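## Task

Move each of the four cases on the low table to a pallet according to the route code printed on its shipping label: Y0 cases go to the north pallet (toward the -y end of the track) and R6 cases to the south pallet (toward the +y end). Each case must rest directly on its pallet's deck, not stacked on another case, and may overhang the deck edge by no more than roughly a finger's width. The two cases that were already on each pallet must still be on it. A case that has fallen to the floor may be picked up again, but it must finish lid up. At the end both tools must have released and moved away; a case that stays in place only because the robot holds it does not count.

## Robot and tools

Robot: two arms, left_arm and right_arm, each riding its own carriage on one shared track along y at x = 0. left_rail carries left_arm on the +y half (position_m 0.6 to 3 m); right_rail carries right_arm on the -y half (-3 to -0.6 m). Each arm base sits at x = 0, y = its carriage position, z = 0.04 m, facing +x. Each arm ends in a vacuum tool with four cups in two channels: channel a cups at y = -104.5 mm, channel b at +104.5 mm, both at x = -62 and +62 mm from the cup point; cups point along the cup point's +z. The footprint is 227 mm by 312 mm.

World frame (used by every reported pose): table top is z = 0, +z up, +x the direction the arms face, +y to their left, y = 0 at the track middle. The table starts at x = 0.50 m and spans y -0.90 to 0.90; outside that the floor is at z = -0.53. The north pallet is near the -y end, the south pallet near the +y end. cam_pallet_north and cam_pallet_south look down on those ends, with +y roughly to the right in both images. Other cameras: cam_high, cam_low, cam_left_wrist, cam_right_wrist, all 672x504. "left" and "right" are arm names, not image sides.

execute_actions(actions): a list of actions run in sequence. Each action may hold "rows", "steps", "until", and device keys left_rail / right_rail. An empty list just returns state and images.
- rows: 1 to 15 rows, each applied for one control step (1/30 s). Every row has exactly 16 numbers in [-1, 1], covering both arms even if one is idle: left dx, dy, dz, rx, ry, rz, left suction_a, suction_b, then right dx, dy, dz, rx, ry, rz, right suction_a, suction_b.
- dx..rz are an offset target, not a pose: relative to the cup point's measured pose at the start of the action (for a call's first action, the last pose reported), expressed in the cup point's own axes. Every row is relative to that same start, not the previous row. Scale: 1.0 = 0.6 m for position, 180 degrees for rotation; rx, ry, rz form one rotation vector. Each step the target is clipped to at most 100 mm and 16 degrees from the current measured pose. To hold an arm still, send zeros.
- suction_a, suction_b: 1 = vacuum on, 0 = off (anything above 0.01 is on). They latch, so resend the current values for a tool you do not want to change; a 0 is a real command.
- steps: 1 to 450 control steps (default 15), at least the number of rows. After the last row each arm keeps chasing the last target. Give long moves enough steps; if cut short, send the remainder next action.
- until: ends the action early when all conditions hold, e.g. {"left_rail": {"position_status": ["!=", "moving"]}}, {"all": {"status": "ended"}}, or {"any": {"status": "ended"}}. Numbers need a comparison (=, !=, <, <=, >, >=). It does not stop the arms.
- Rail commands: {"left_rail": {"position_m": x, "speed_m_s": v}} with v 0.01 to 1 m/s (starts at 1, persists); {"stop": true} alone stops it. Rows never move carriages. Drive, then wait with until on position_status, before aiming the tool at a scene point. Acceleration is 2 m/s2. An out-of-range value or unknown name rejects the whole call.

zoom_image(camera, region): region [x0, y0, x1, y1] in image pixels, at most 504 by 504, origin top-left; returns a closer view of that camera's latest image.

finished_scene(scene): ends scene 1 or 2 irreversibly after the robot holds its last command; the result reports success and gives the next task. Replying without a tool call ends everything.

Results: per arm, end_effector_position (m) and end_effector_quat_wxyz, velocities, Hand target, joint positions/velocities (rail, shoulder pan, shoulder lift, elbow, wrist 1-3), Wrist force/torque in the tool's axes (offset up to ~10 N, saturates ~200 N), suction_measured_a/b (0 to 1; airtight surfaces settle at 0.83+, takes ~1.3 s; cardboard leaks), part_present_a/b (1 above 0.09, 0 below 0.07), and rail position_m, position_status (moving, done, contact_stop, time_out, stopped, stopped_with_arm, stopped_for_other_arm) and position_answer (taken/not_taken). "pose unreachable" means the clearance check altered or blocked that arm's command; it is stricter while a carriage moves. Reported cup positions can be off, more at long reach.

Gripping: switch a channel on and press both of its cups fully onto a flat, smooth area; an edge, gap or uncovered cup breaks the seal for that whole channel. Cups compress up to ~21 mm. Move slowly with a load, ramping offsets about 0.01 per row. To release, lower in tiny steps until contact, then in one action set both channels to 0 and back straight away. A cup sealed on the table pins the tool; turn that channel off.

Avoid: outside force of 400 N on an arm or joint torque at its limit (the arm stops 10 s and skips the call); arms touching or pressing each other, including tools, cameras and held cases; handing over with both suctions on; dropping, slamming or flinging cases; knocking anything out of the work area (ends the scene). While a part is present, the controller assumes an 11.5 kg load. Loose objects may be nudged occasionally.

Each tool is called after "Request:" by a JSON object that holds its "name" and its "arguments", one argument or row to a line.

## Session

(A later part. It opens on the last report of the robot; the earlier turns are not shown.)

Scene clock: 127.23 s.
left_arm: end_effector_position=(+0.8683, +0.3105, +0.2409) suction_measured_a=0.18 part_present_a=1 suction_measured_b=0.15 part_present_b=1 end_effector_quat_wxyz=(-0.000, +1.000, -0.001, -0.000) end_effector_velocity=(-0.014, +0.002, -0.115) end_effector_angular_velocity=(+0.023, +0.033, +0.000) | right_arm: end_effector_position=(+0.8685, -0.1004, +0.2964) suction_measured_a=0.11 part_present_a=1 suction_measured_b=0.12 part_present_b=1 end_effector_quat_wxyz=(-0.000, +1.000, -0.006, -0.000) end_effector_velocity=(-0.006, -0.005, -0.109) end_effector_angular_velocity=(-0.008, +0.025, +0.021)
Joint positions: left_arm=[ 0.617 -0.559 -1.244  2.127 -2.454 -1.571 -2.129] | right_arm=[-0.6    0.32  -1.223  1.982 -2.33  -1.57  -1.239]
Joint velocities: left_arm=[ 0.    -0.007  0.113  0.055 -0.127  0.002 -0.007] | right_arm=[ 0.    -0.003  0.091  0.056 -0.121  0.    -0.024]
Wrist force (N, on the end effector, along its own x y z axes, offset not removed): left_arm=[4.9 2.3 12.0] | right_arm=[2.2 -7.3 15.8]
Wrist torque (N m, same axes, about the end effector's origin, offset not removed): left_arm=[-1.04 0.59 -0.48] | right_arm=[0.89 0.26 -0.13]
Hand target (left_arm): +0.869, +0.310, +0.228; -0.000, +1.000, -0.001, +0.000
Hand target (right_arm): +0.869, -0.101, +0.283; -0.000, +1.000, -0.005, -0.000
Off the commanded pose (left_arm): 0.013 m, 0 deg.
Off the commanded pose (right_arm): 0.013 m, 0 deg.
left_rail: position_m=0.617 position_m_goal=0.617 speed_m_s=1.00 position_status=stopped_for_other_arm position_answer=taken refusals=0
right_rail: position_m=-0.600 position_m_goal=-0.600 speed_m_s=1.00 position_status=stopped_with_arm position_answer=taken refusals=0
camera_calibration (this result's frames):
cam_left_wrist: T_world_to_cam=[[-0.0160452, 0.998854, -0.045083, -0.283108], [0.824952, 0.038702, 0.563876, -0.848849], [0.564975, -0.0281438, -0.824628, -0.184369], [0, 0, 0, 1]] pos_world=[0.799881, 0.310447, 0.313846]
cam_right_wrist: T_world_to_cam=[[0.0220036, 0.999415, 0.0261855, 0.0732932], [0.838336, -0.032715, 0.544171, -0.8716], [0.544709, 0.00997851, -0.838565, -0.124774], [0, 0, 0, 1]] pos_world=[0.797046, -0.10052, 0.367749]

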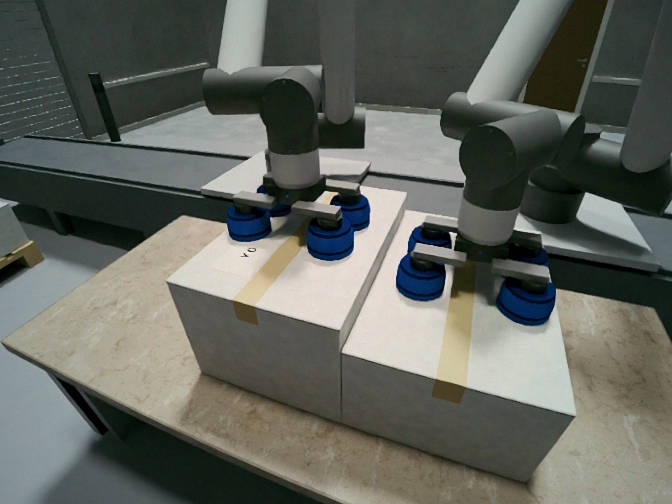

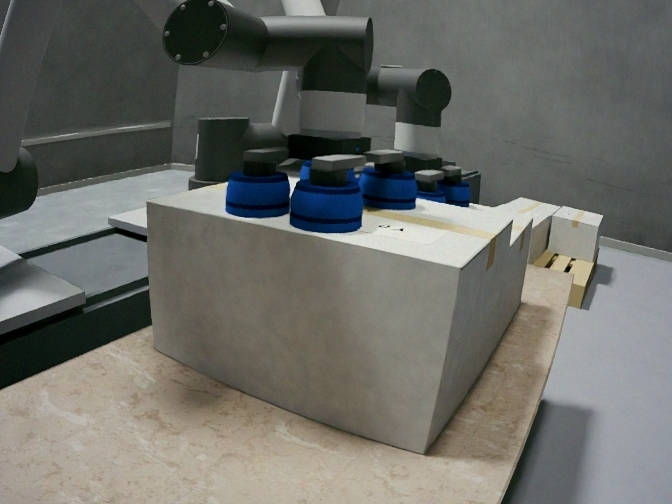

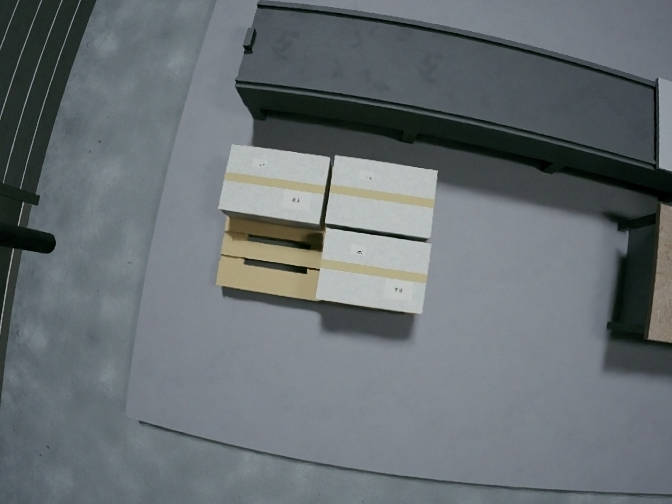

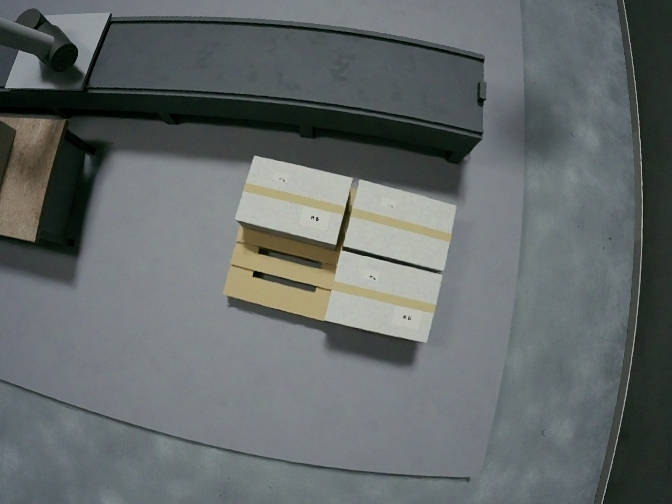

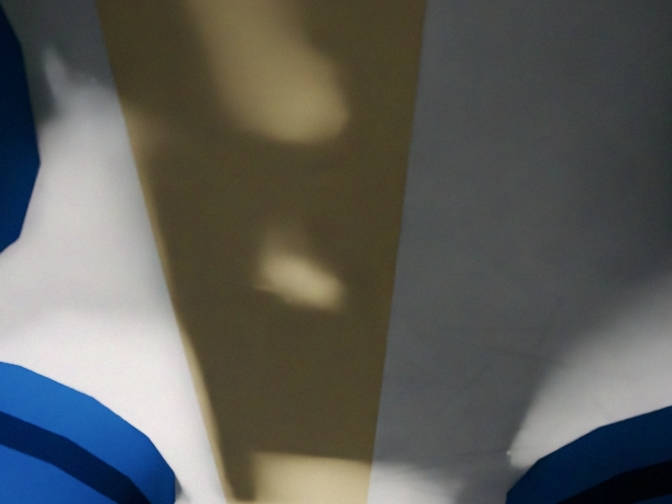

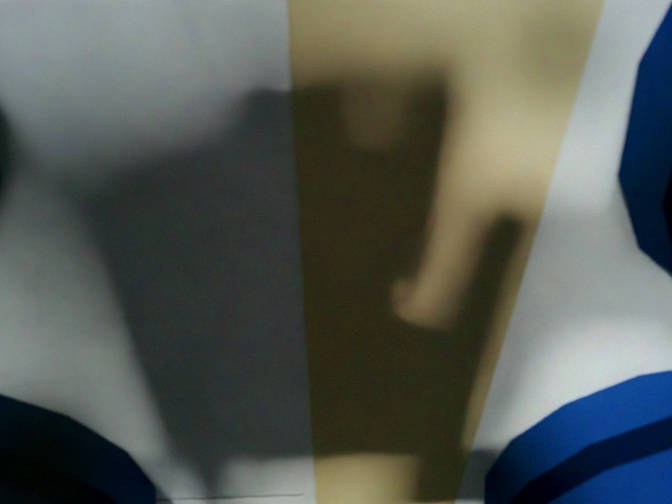

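Request:
{"name": "execute_actions", "arguments": {
  "actions": []
}}

Scene clock: 127.63 s.
left_arm: end_effector_position=(+0.8687, +0.3096, +0.2287) suction_measured_a=0.98 part_present_a=1 suction_measured_b=0.98 part_present_b=1 end_effector_quat_wxyz=(-0.000, +1.000, -0.001, +0.000) end_effector_velocity=(+0.000, -0.000, -0.004) end_effector_angular_velocity=(-0.000, -0.000, -0.000) | right_arm: end_effector_position=(+0.8688, -0.1009, +0.2836) suction_measured_a=0.83 part_present_a=1 suction_measured_b=0.83 part_present_b=1 end_effector_quat_wxyz=(-0.000, +1.000, -0.005, -0.000) end_effector_velocity=(+0.002, +0.001, -0.001) end_effector_angular_velocity=(+0.002, -0.005, +0.001)
Joint positions: left_arm=[ 0.617 -0.56  -1.23   2.132 -2.474 -1.57  -2.129] | right_arm=[-0.6    0.319 -1.211  1.989 -2.347 -1.57  -1.242]
Joint velocities: left_arm=[ 0.    -0.     0.005  0.002 -0.007  0.     0.   ] | right_arm=[ 0.    -0.     0.002 -0.    -0.008 -0.    -0.001]
Wrist force (N, on the end effector, along its own x y z axes, offset not removed): left_arm=[-3.0 2.8 -10.8] | right_arm=[9.4 -16.8 10.9]
Wrist torque (N m, same axes, about the end effector's origin, offset not removed): left_arm=[1.96 4.58 -0.49] | right_arm=[-0.79 -4.56 -0.98]
Hand target (left_arm): +0.869, +0.310, +0.228; -0.000, +1.000, -0.001, +0.000
Hand target (right_arm): +0.869, -0.101, +0.283; -0.000, +1.000, -0.005, -0.000
Off the commanded pose (left_arm): 0.001 m, 0 deg.
Off the commanded pose (right_arm): 0.001 m, 0 deg.
left_rail: position_m=0.617 position_m_goal=0.617 speed_m_s=1.00 position_status=stopped_for_other_arm position_answer=taken refusals=0
right_rail: position_m=-0.600 position_m_goal=-0.600 speed_m_s=1.00 position_status=stopped_with_arm position_answer=taken refusals=0
camera_calibration (this result's frames):
cam_left_wrist: T_world_to_cam=[[-0.0160332, 0.99885, -0.0451779, -0.282767], [0.824445, 0.0387711, 0.564613, -0.841966], [0.565715, -0.0281941, -0.824118, -0.195495], [0, 0, 0, 1]] pos_world=[0.800215, 0.309574, 0.301499]
cam_right_wrist: T_world_to_cam=[[0.0196015, 0.999468, 0.0260659, 0.076196], [0.838381, -0.0306355, 0.544224, -0.864767], [0.544733, 0.0111855, -0.838535, -0.135555], [0, 0, 0, 1]] pos_world=[0.797351, -0.101132, 0.354973]

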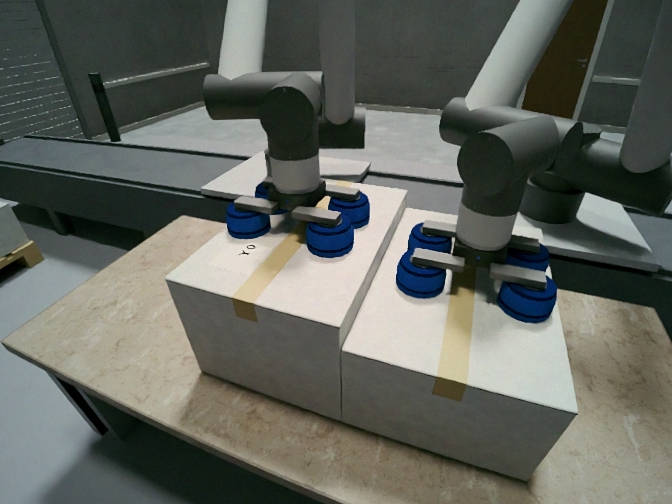

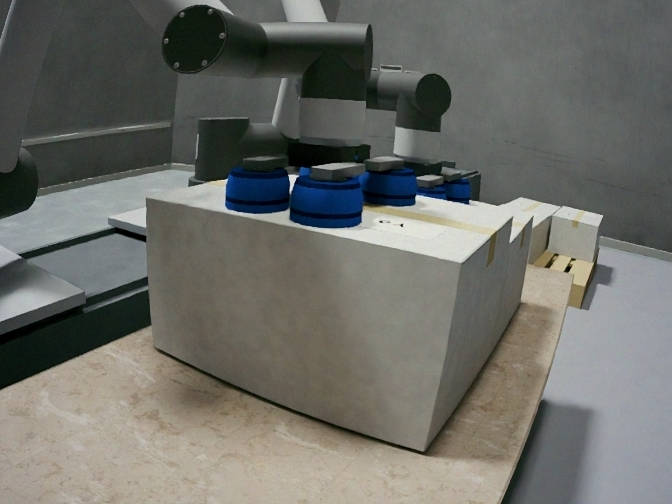

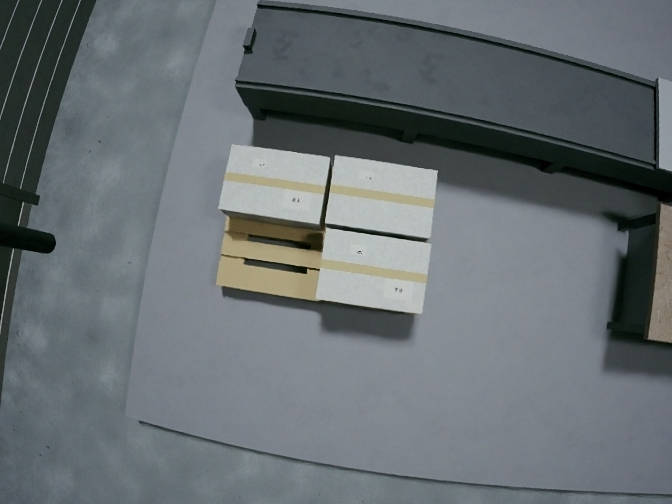

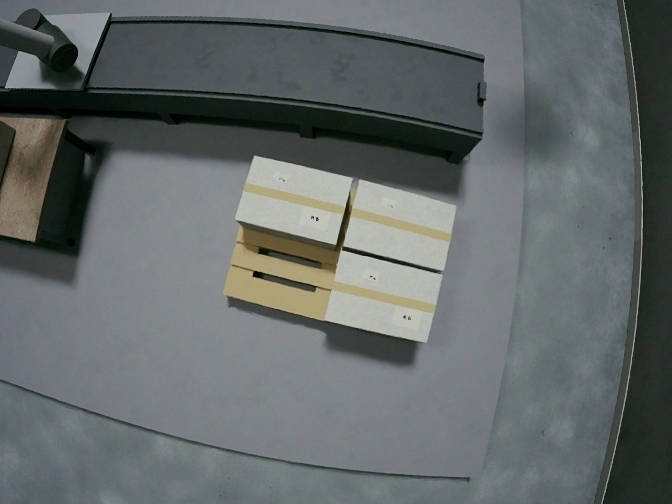

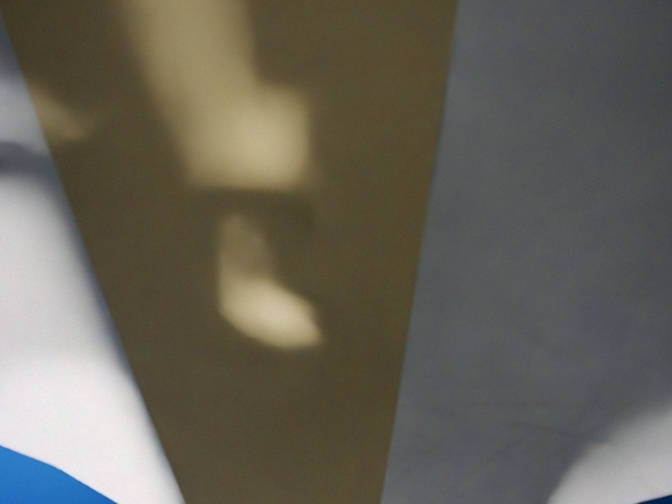

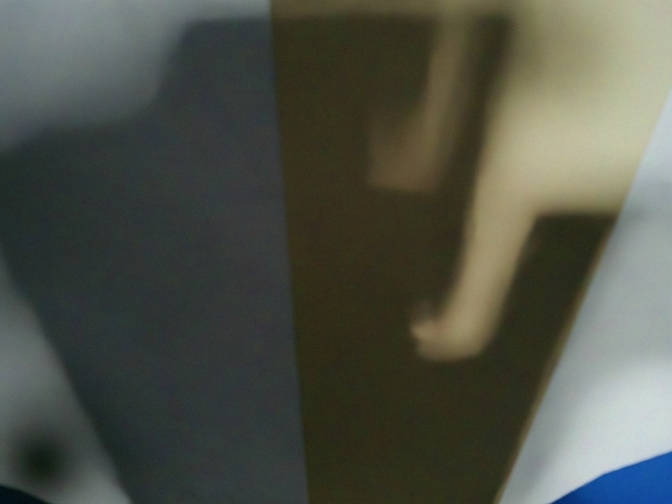

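Request:
{"name": "execute_actions", "arguments": {
  "actions": [
    {"rows": [[0,0,-0.002,0,0,0,1,1,0.001,0.002,-0.002,0,0,0,1,1],[0.001,0,-0.006,0,0,0,1,1,0.002,0.005,-0.006,0,0,0,1,1],[0.003,0,-0.012,0,0,0,1,1,0.005,0.01,-0.012,0,0,0,1,1],[0.006,0,-0.019,0,0,0,1,1,0.009,0.017,-0.019,0,0,0,1,1],[0.01,0,-0.027,0,0,0,1,1,0.013,0.026,-0.027,0,0,0,1,1],[0.016,0,-0.034,0,0,0,1,1,0.019,0.037,-0.034,0,0,0,1,1],[0.024,0,-0.04,0,0,-0.003,1,1,0.025,0.05,-0.04,0,0,0.003,1,1],[0.034,0,-0.045,0,0,-0.009,1,1,0.033,0.064,-0.045,0,0,0.009,1,1],[0.046,0,-0.048,0,0,-0.018,1,1,0.041,0.08,-0.048,0,0,0.018,1,1],[0.06,0,-0.05,0,0,-0.03,1,1,0.05,0.098,-0.05,0,0,0.03,1,1],[0.075,0,-0.05,0,0,-0.045,1,1,0.06,0.117,-0.05,0,0,0.045,1,1],[0.091,0,-0.05,0,0,-0.062,1,1,0.071,0.139,-0.05,0,0,0.062,1,1],[0.108,0,-0.05,0,0,-0.081,1,1,0.083,0.162,-0.05,0,0,0.081,1,1],[0.126,0,-0.05,0,0,-0.102,1,1,0.096,0.187,-0.05,0,0,0.102,1,1],[0.53,0,-0.05,0,0,-0.472,1,1,0.522,1.0,-0.05,0,0,0.4924,1,1]], "steps": 43, "left_rail": {"position_m": 2.728}, "right_rail": {"position_m": -3.0}}
  ]
}}

Scene clock: 139.63 s.
left_arm: end_effector_position=(+1.1846, +1.4589, +0.2592) suction_measured_a=0.99 part_present_a=1 suction_measured_b=0.99 part_present_b=1 end_effector_quat_wxyz=(+0.006, +0.794, +0.608, +0.001) end_effector_velocity=(+0.016, +0.997, -0.000) end_effector_angular_velocity=(+0.013, +0.063, +1.143) | right_arm: end_effector_position=(+1.1032, -1.7285, +0.3143) suction_measured_a=0.95 part_present_a=1 suction_measured_b=0.95 part_present_b=1 end_effector_quat_wxyz=(-0.003, +0.768, -0.641, +0.001) end_effector_velocity=(+0.220, -1.436, +0.000) end_effector_angular_velocity=(-0.001, +0.012, -1.196)
Joint positions: left_arm=[ 1.766 -0.418 -0.99   1.659 -2.251 -1.574 -3.296] | right_arm=[-1.75  -0.165 -1.143  1.824 -2.257 -1.566 -0.344]
Joint velocities: left_arm=[ 1.     0.003  0.023 -0.059  0.095  0.    -1.14 ] | right_arm=[-1.    -0.361  0.202 -0.332  0.138 -0.007  0.835]
Wrist force (N, on the end effector, along its own x y z axes, offset not removed): left_arm=[-1.6 2.2 -12.4] | right_arm=[2.7 -1.6 25.9]
Wrist torque (N m, same axes, about the end effector's origin, offset not removed): left_arm=[1.95 5.21 -1.52] | right_arm=[-3.13 -6.67 1.32]
Hand target (left_arm): +1.187, +1.509, +0.259; +0.002, +0.743, +0.669, -0.000
Hand target (right_arm): +1.138, -1.851, +0.315; -0.002, +0.715, -0.700, +0.001
Off the commanded pose (left_arm): 0.002 m, 10 deg.
Off the commanded pose (right_arm): 0.145 m, 9 deg; position clipped at the last step of the last action.
left_rail: position_m=1.766 position_m_goal=2.728 speed_m_s=1.00 position_status=moving position_answer=taken refusals=0
right_rail: position_m=-1.750 position_m_goal=-3.000 speed_m_s=1.00 position_status=moving position_answer=taken refusals=0
camera_calibration (this result's frames):
cam_left_wrist: T_world_to_cam=[[-0.968429, 0.242814, -0.0564565, 0.809822], [0.170755, 0.811104, 0.559423, -1.51531], [0.181628, 0.532121, -0.826958, -0.67834], [0, 0, 0, 1]] pos_world=[1.16621, 1.39339, 0.332459]
cam_right_wrist: T_world_to_cam=[[0.985202, 0.168384, 0.0319933, -0.806091], [0.12438, -0.830809, 0.542481, -1.72271], [0.117925, -0.530474, -0.839459, -0.684437], [0, 0, 0, 1]] pos_world=[1.08914, -1.65859, 0.38577]

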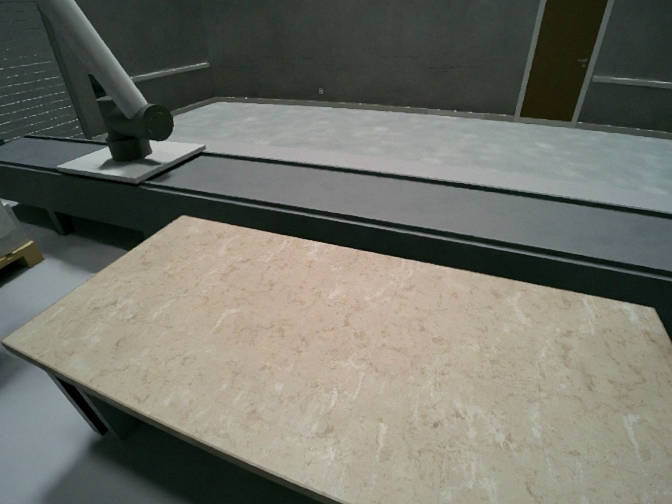

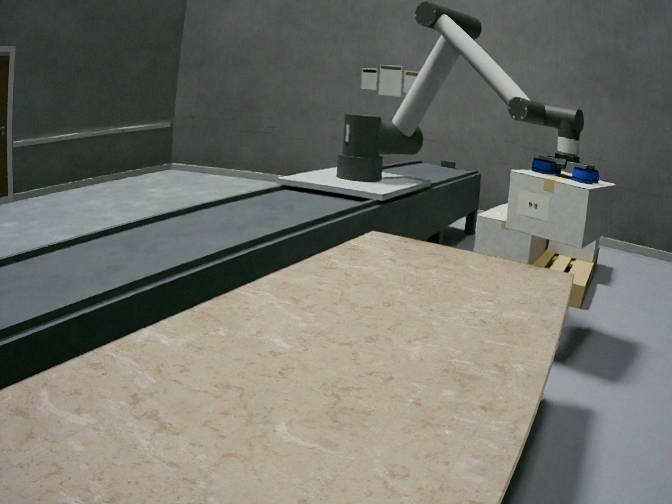

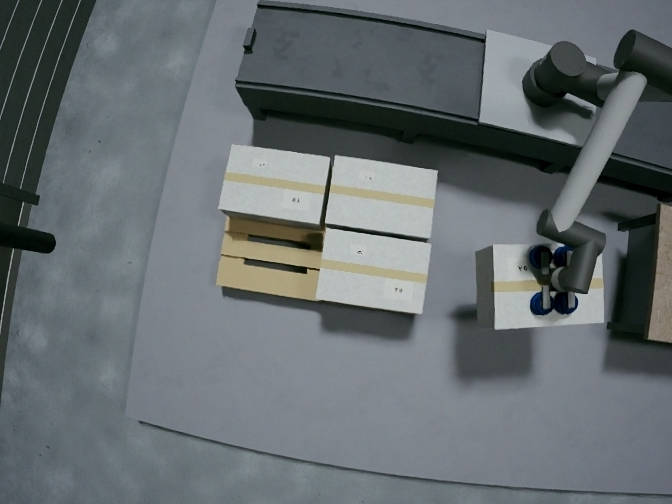

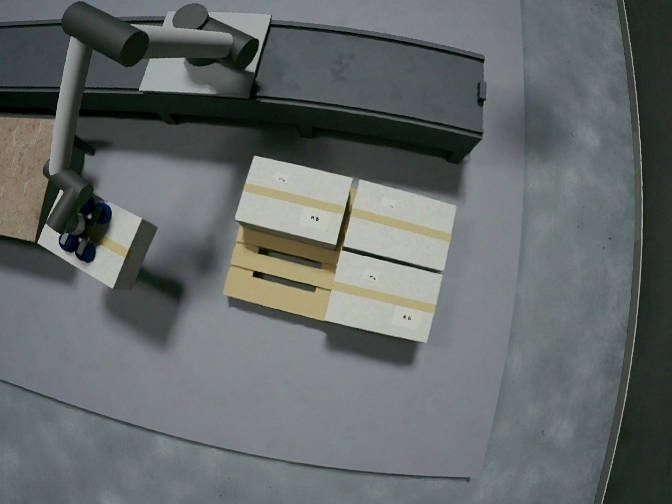

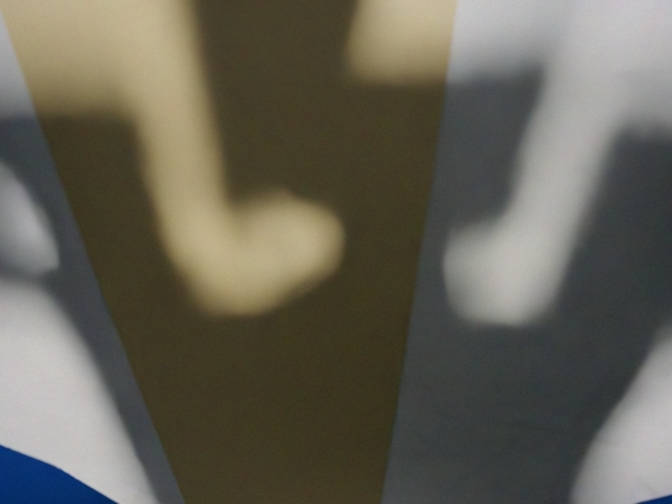

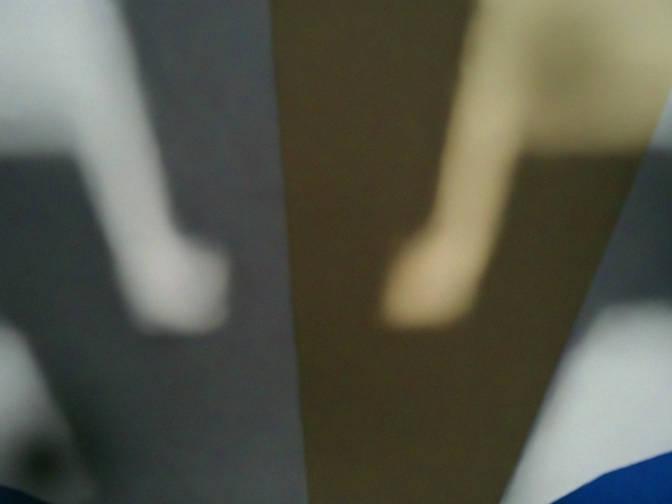

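Let me confirm C's side label while the rails finish.

Request:
{"name": "zoom_image", "arguments": {
  "camera": "cam_low",
  "region": [490, 160, 620, 260]
}}

Region (490, 160, 620, 260) of cam_low's 672x504 image, scaled by 3.877, with more detail than that image has; it fills the top 388 rows of this view, and the rest is white.

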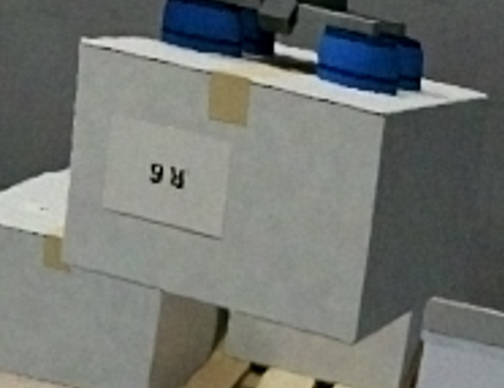

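Request:
{"name": "execute_actions", "arguments": {
  "actions": []
}}

Scene clock: 140.90 s.
left_arm: end_effector_position=(+1.1866, +2.4208, +0.2592) suction_measured_a=0.99 part_present_a=1 suction_measured_b=0.99 part_present_b=1 end_effector_quat_wxyz=(+0.002, +0.743, +0.669, -0.000) end_effector_velocity=(-0.001, -0.007, +0.001) end_effector_angular_velocity=(-0.007, -0.000, -0.004) | right_arm: end_effector_position=(+1.1381, -2.9964, +0.3148) suction_measured_a=0.95 part_present_a=1 suction_measured_b=0.95 part_present_b=1 end_effector_quat_wxyz=(-0.002, +0.715, -0.700, +0.001) end_effector_velocity=(-0.000, -0.471, +0.000) end_effector_angular_velocity=(-0.000, -0.000, -0.000)
Joint positions: left_arm=[ 2.728 -0.418 -0.987  1.651 -2.237 -1.573 -3.455] | right_arm=[-2.946 -0.222 -1.109  1.767 -2.233 -1.569 -0.243]
Joint velocities: left_arm=[ 0.    -0.004  0.    -0.001 -0.002 -0.006 -0.   ] | right_arm=[-0.471 -0.    -0.     0.    -0.    -0.     0.   ]
Wrist force (N, on the end effector, along its own x y z axes, offset not removed): left_arm=[-3.7 -3.8 -13.5] | right_arm=[36.3 0.2 22.9]
Wrist torque (N m, same axes, about the end effector's origin, offset not removed): left_arm=[1.85 4.86 -0.35] | right_arm=[-3.03 -4.43 0.35]
Hand target (left_arm): +1.187, +2.421, +0.259; +0.002, +0.743, +0.669, -0.000
Hand target (right_arm): +1.138, -3.017, +0.315; -0.002, +0.715, -0.700, +0.001
Off the commanded pose (left_arm): 0.000 m, 1 deg.
Off the commanded pose (right_arm): 0.065 m, 0 deg; position clipped at the last step of the last action.
left_rail: position_m=2.728 position_m_goal=2.728 speed_m_s=1.00 position_status=done position_answer=taken refusals=0
right_rail: position_m=-2.946 position_m_goal=-3.000 speed_m_s=1.00 position_status=moving position_answer=taken refusals=0
camera_calibration (this result's frames):
cam_left_wrist: T_world_to_cam=[[-0.995072, 0.0869274, -0.0476938, 0.984855], [0.0452785, 0.826318, 0.561381, -2.18423], [0.0882096, 0.556455, -0.826182, -1.13879], [0, 0, 0, 1]] pos_world=[1.17935, 2.35294, 0.332311]
cam_right_wrist: T_world_to_cam=[[0.999486, 0.0111048, 0.0300737, -1.1139], [-0.0070521, -0.838952, 0.544159, -2.65605], [0.0312732, -0.544092, -0.838443, -1.30324], [0, 0, 0, 1]] pos_world=[1.13536, -2.92501, 0.38612]

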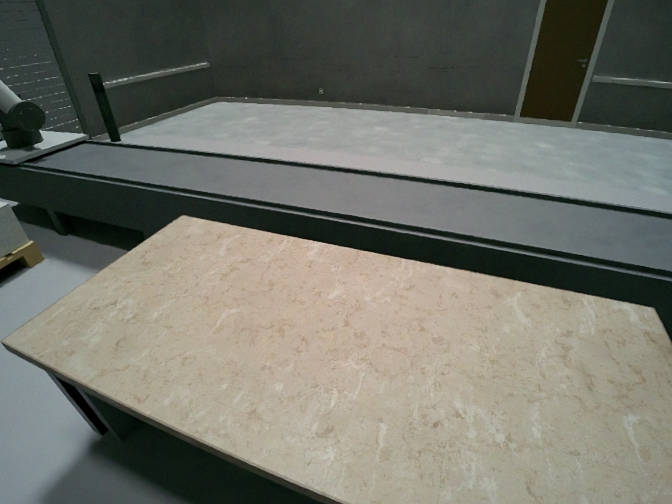

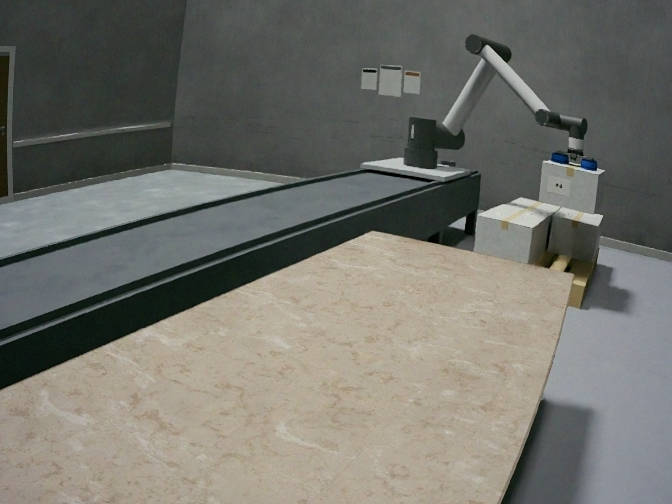

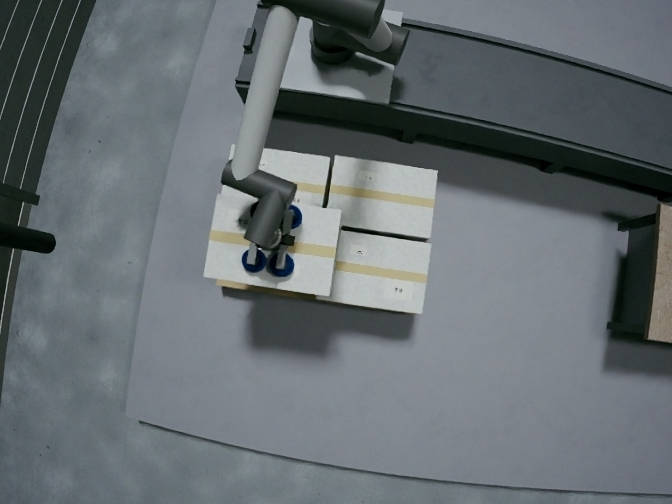

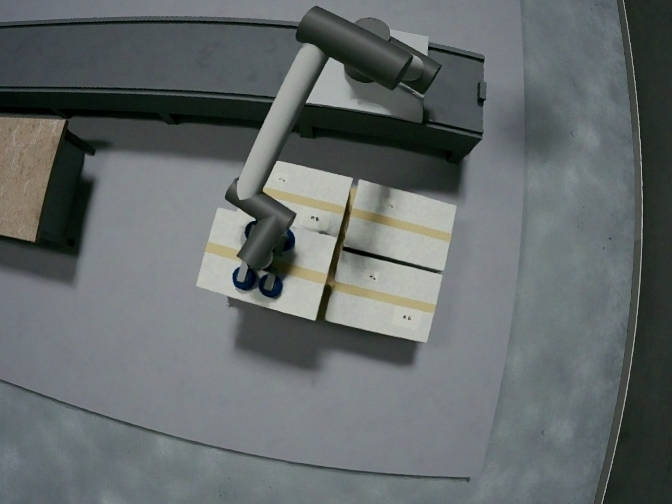

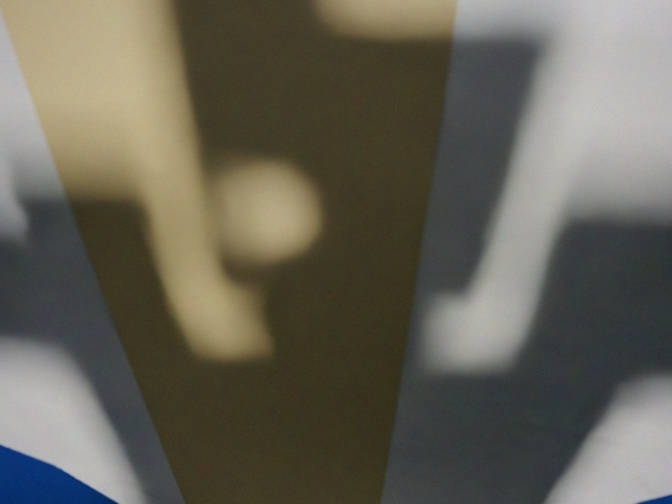

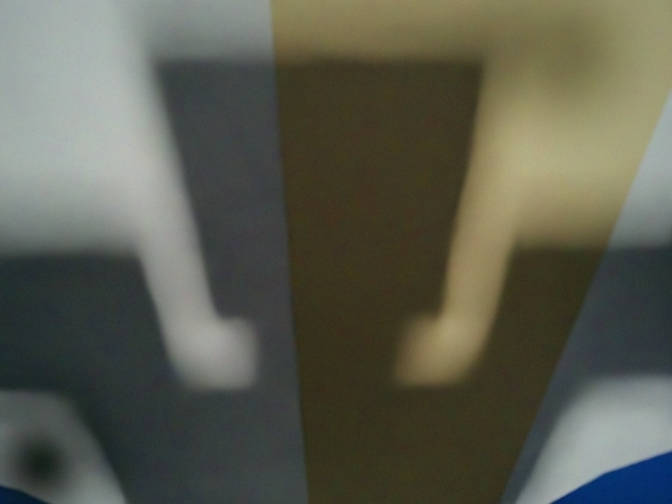

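Request:
{"name": "execute_actions", "arguments": {
  "actions": []
}}

Request:
{"name": "zoom_image", "arguments": {
  "camera": "cam_pallet_north",
  "region": [170, 130, 450, 330]
}}

Request:
{"name": "zoom_image", "arguments": {
  "camera": "cam_pallet_south",
  "region": [180, 140, 470, 360]
}}

Scene clock: 142.00 s.
left_arm: end_effector_position=(+1.1866, +2.4208, +0.2592) suction_measured_a=0.99 part_present_a=1 suction_measured_b=0.99 part_present_b=1 end_effector_quat_wxyz=(+0.002, +0.743, +0.669, -0.000) end_effector_velocity=(+0.000, +0.000, +0.000) end_effector_angular_velocity=(-0.000, -0.000, +0.000) | right_arm: end_effector_position=(+1.1381, -3.0503, +0.3148) suction_measured_a=0.95 part_present_a=1 suction_measured_b=0.95 part_present_b=1 end_effector_quat_wxyz=(-0.002, +0.715, -0.700, +0.001) end_effector_velocity=(-0.000, -0.000, -0.000) end_effector_angular_velocity=(-0.000, +0.000, -0.000)
Joint positions: left_arm=[ 2.728 -0.418 -0.987  1.651 -2.237 -1.573 -3.455] | right_arm=[-3.    -0.222 -1.109  1.767 -2.233 -1.568 -0.243]
Joint velocities: left_arm=[ 0.  0. -0.  0. -0.  0. -0.] | right_arm=[ 0. -0.  0. -0. -0. -0.  0.]
Wrist force (N, on the end effector, along its own x y z axes, offset not removed): left_arm=[2.1 -2.4 -13.4] | right_arm=[0.0 -4.1 25.5]
Wrist torque (N m, same axes, about the end effector's origin, offset not removed): left_arm=[1.97 4.96 -0.40] | right_arm=[-3.58 -6.87 -0.25]
Hand target (left_arm): +1.187, +2.421, +0.259; +0.002, +0.743, +0.669, -0.000
Hand target (right_arm): +1.138, -3.050, +0.315; -0.002, +0.715, -0.700, +0.001
Off the commanded pose (left_arm): 0.000 m, 1 deg.
Off the commanded pose (right_arm): 0.066 m, 1 deg; position clipped at the last step of the last action.
left_rail: position_m=2.728 position_m_goal=2.728 speed_m_s=1.00 position_status=done position_answer=taken refusals=0
right_rail: position_m=-3.000 position_m_goal=-3.000 speed_m_s=1.00 position_status=done position_answer=taken refusals=0
camera_calibration (this result's frames):
cam_left_wrist: T_world_to_cam=[[-0.995064, 0.0869441, -0.0478446, 0.984901], [0.0451909, 0.826214, 0.56154, -2.18395], [0.0883526, 0.556606, -0.826065, -1.13937], [0, 0, 0, 1]] pos_world=[1.1794, 2.35296, 0.332311]
cam_right_wrist: T_world_to_cam=[[0.99948, 0.0113754, 0.0301808, -1.11255], [-0.00686741, -0.839228, 0.543736, -2.70212], [0.0315137, -0.54366, -0.838713, -1.3314], [0, 0, 0, 1]] pos_world=[1.13537, -2.97887, 0.386153]

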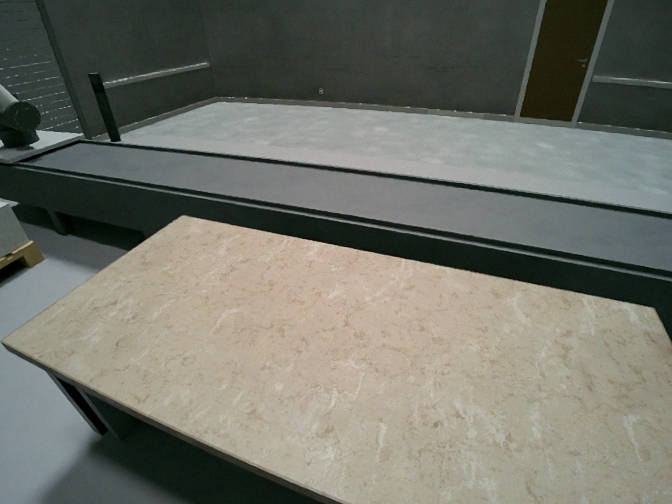

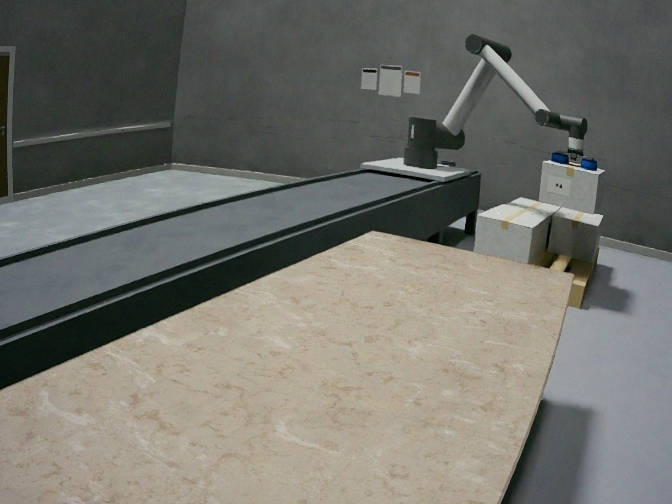

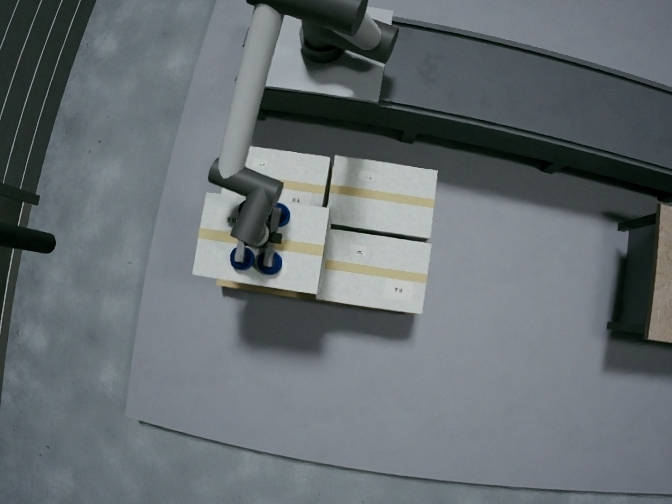

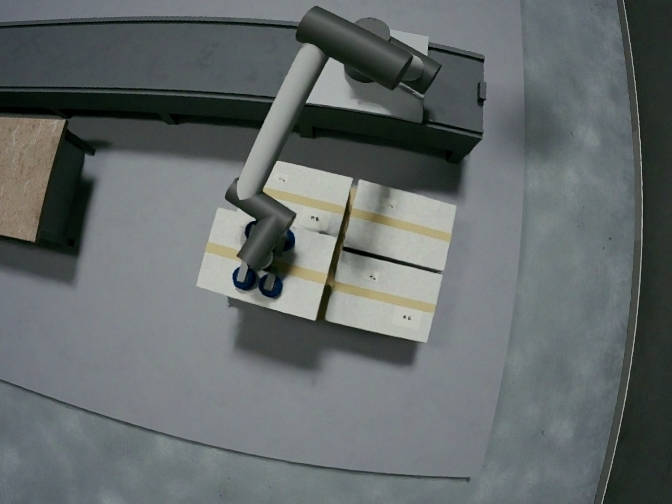

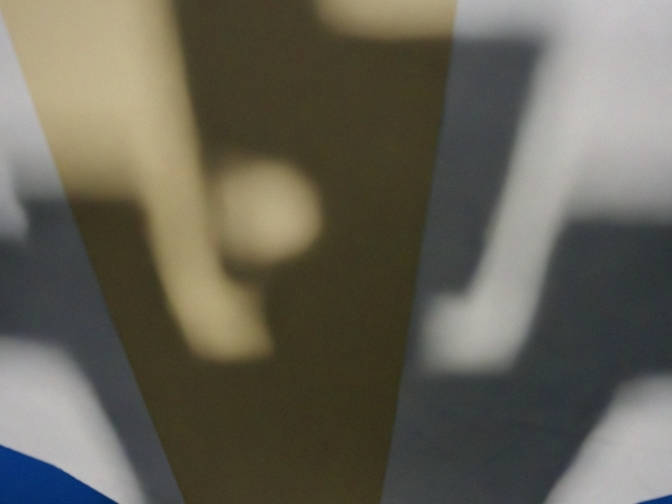

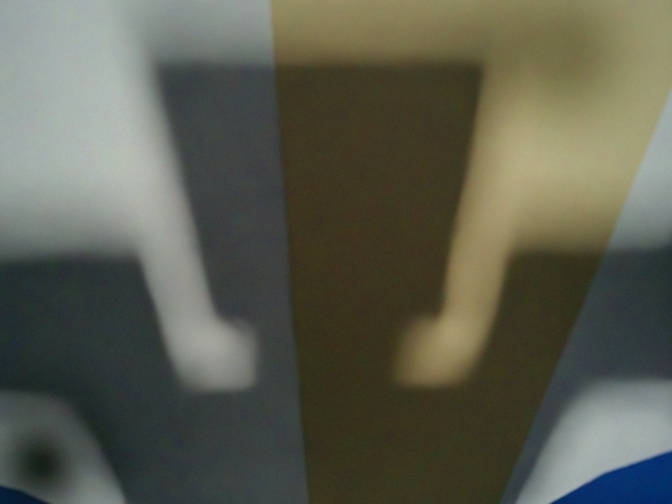

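Region (170, 130, 450, 330) of cam_pallet_north's 672x504 image, scaled by 1.800, with more detail than that image has; it fills the top 360 rows of this view, and the rest is white.

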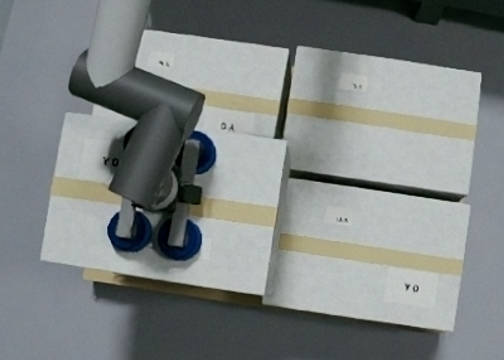

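Region (180, 140, 470, 360) of cam_pallet_south's 672x504 image, scaled by 1.738, with more detail than that image has; it fills the top 382 rows of this view, and the rest is white.

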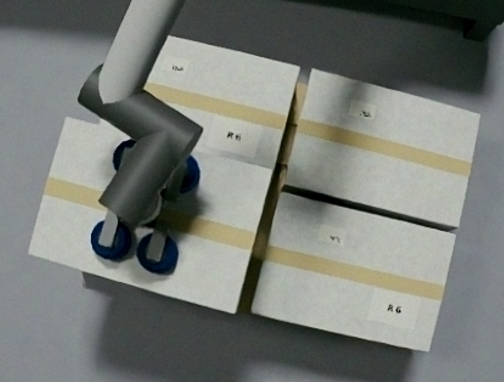

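Request:
{"name": "execute_actions", "arguments": {
  "actions": [
    {"rows": [[0.001,-0.001,0.002,0,0,-0.0005,1,1,0.004,-0.002,0.002,0,0,0,1,1],[0.002,-0.002,0.006,0,0,-0.001,1,1,0.012,-0.006,0.005,0,0,0.0005,1,1],[0.004,-0.003,0.012,0,0,-0.002,1,1,0.024,-0.012,0.01,0,0,0.001,1,1],[0.006,-0.005,0.02,0,0,-0.003,1,1,0.039,-0.0195,0.017,0,0,0.0015,1,1],[0.008,-0.007,0.03,0,0,-0.004,1,1,0.056,-0.028,0.026,0,0,0.002,1,1],[0.0095,-0.0085,0.042,0,0,-0.005,1,1,0.072,-0.036,0.037,0,0,0.0022,1,1],[0.0107,-0.0095,0.056,0,0,-0.005,1,1,0.085,-0.0425,0.051,0,0,0.0022,1,1],[0.0107,-0.0095,0.072,0,0,-0.005,1,1,0.094,-0.047,0.068,0,0,0.0022,1,1],[0.0107,-0.0095,0.09,0,0,-0.005,1,1,0.0994,-0.0496,0.087,0,0,0.0022,1,1],[0.0107,-0.0095,0.11,0,0,-0.005,1,1,0.0994,-0.0496,0.108,0,0,0.0022,1,1],[0.0107,-0.0095,0.132,0,0,-0.005,1,1,0.0994,-0.0496,0.131,0,0,0.0022,1,1],[0.0107,-0.0095,0.156,0,0,-0.005,1,1,0.0994,-0.0496,0.156,0,0,0.0022,1,1],[0.0107,-0.0095,0.182,0,0,-0.005,1,1,0.0994,-0.0496,0.182,0,0,0.0022,1,1],[0.0107,-0.0095,0.21,0,0,-0.005,1,1,0.0994,-0.0496,0.21,0,0,0.0022,1,1],[0.0107,-0.0095,0.685,0,0,-0.005,1,1,0.0994,-0.0496,0.681,0,0,0.0022,1,1]], "steps": 34}
  ]
}}

Scene clock: 152.83 s.
left_arm: end_effector_position=(+1.1746, +2.4288, -0.1144) suction_measured_a=0.99 part_present_a=1 suction_measured_b=0.99 part_present_b=1 end_effector_quat_wxyz=(+0.000, +0.738, +0.675, -0.001) end_effector_velocity=(+0.027, -0.012, -0.297) end_effector_angular_velocity=(-0.001, -0.002, -0.000) | right_arm: end_effector_position=(+1.1622, -3.1068, -0.0569) suction_measured_a=0.95 part_present_a=1 suction_measured_b=0.95 part_present_b=1 end_effector_quat_wxyz=(-0.001, +0.712, -0.702, -0.001) end_effector_velocity=(+0.033, -0.009, -0.295) end_effector_angular_velocity=(+0.000, -0.004, -0.000)
Joint positions: left_arm=[ 2.728 -0.416 -0.666  1.723 -2.628 -1.573 -3.468] | right_arm=[-3.    -0.265 -0.751  1.805 -2.624 -1.568 -0.28 ]
Joint velocities: left_arm=[ 0.     0.     0.321 -0.097 -0.225  0.     0.   ] | right_arm=[ 0.    -0.     0.325 -0.074 -0.254  0.001 -0.   ]
Wrist force (N, on the end effector, along its own x y z axes, offset not removed): left_arm=[6.1 -11.3 23.9] | right_arm=[-2.7 5.6 62.1]
Wrist torque (N m, same axes, about the end effector's origin, offset not removed): left_arm=[3.48 6.60 -0.04] | right_arm=[-5.70 -8.52 0.27]
Hand target (left_arm): +1.180, +2.427, -0.150; +0.002, +0.738, +0.675, -0.000
Hand target (right_arm): +1.169, -3.108, -0.092; -0.002, +0.712, -0.702, +0.001
Off the commanded pose (left_arm): 0.038 m, 0 deg.
Off the commanded pose (right_arm): 0.038 m, 0 deg.
left_rail: position_m=2.728 position_m_goal=2.728 speed_m_s=1.00 position_status=done position_answer=taken refusals=0
right_rail: position_m=-3.000 position_m_goal=-3.000 speed_m_s=1.00 position_status=done position_answer=taken refusals=0
camera_calibration (this result's frames):
cam_left_wrist: T_world_to_cam=[[-0.99645, 0.0713568, -0.0446821, 0.994201], [0.0339387, 0.826129, 0.562458, -1.96671], [0.0770484, 0.558944, -0.825618, -1.44375], [0, 0, 0, 1]] pos_world=[1.16866, 2.36079, -0.0413718]
cam_right_wrist: T_world_to_cam=[[0.999652, 0.00441753, 0.0259935, -1.14677], [-0.0104023, -0.839815, 0.542772, -2.54509], [0.0242274, -0.542854, -0.839477, -1.66365], [0, 0, 0, 1]] pos_world=[1.16021, -3.03546, 0.0146138]

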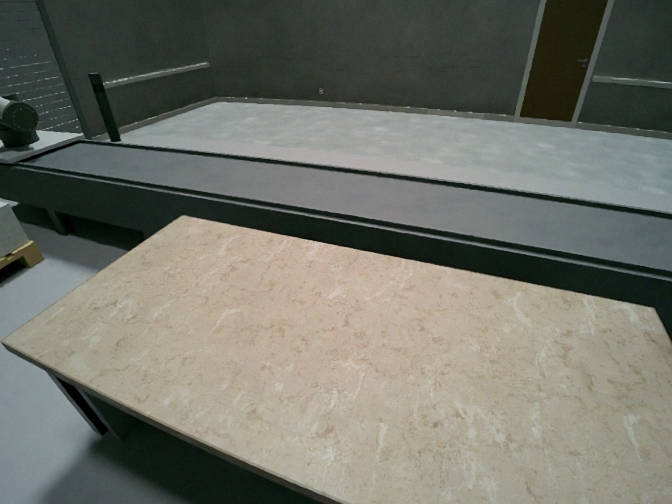

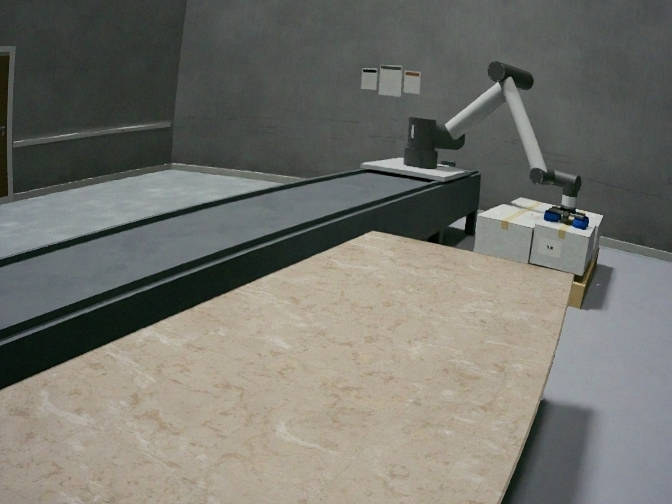

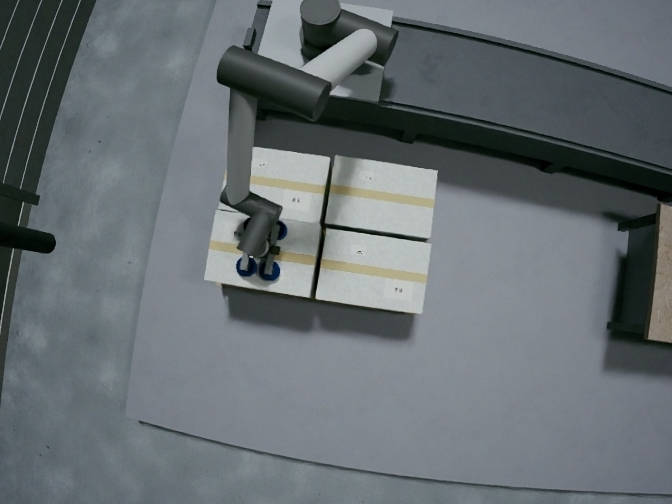

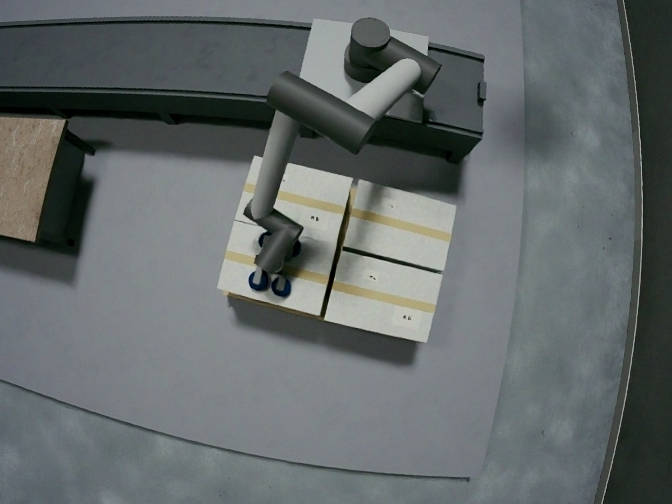

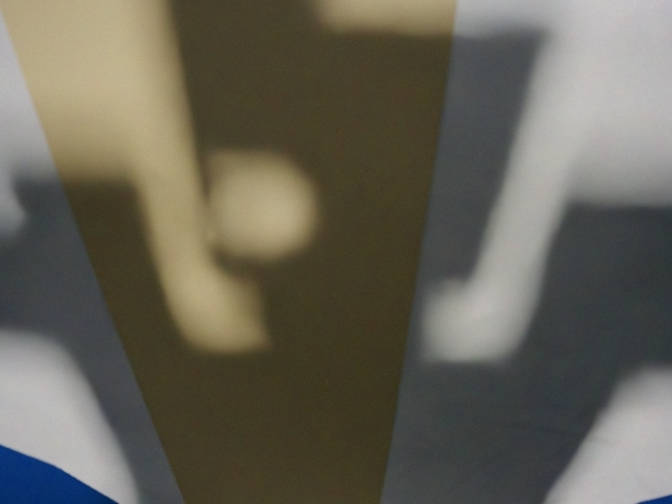

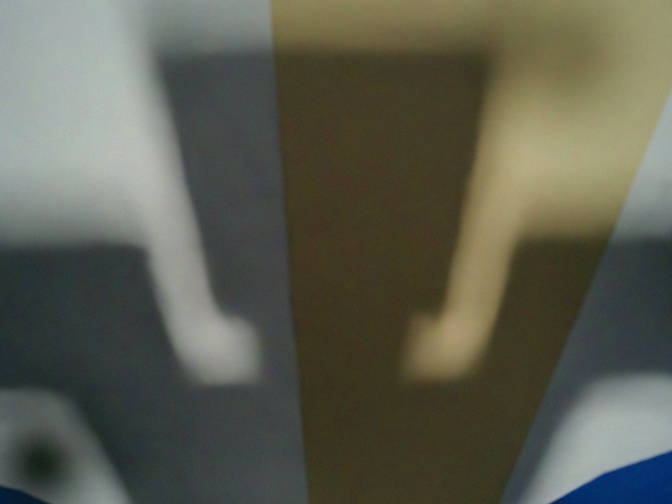

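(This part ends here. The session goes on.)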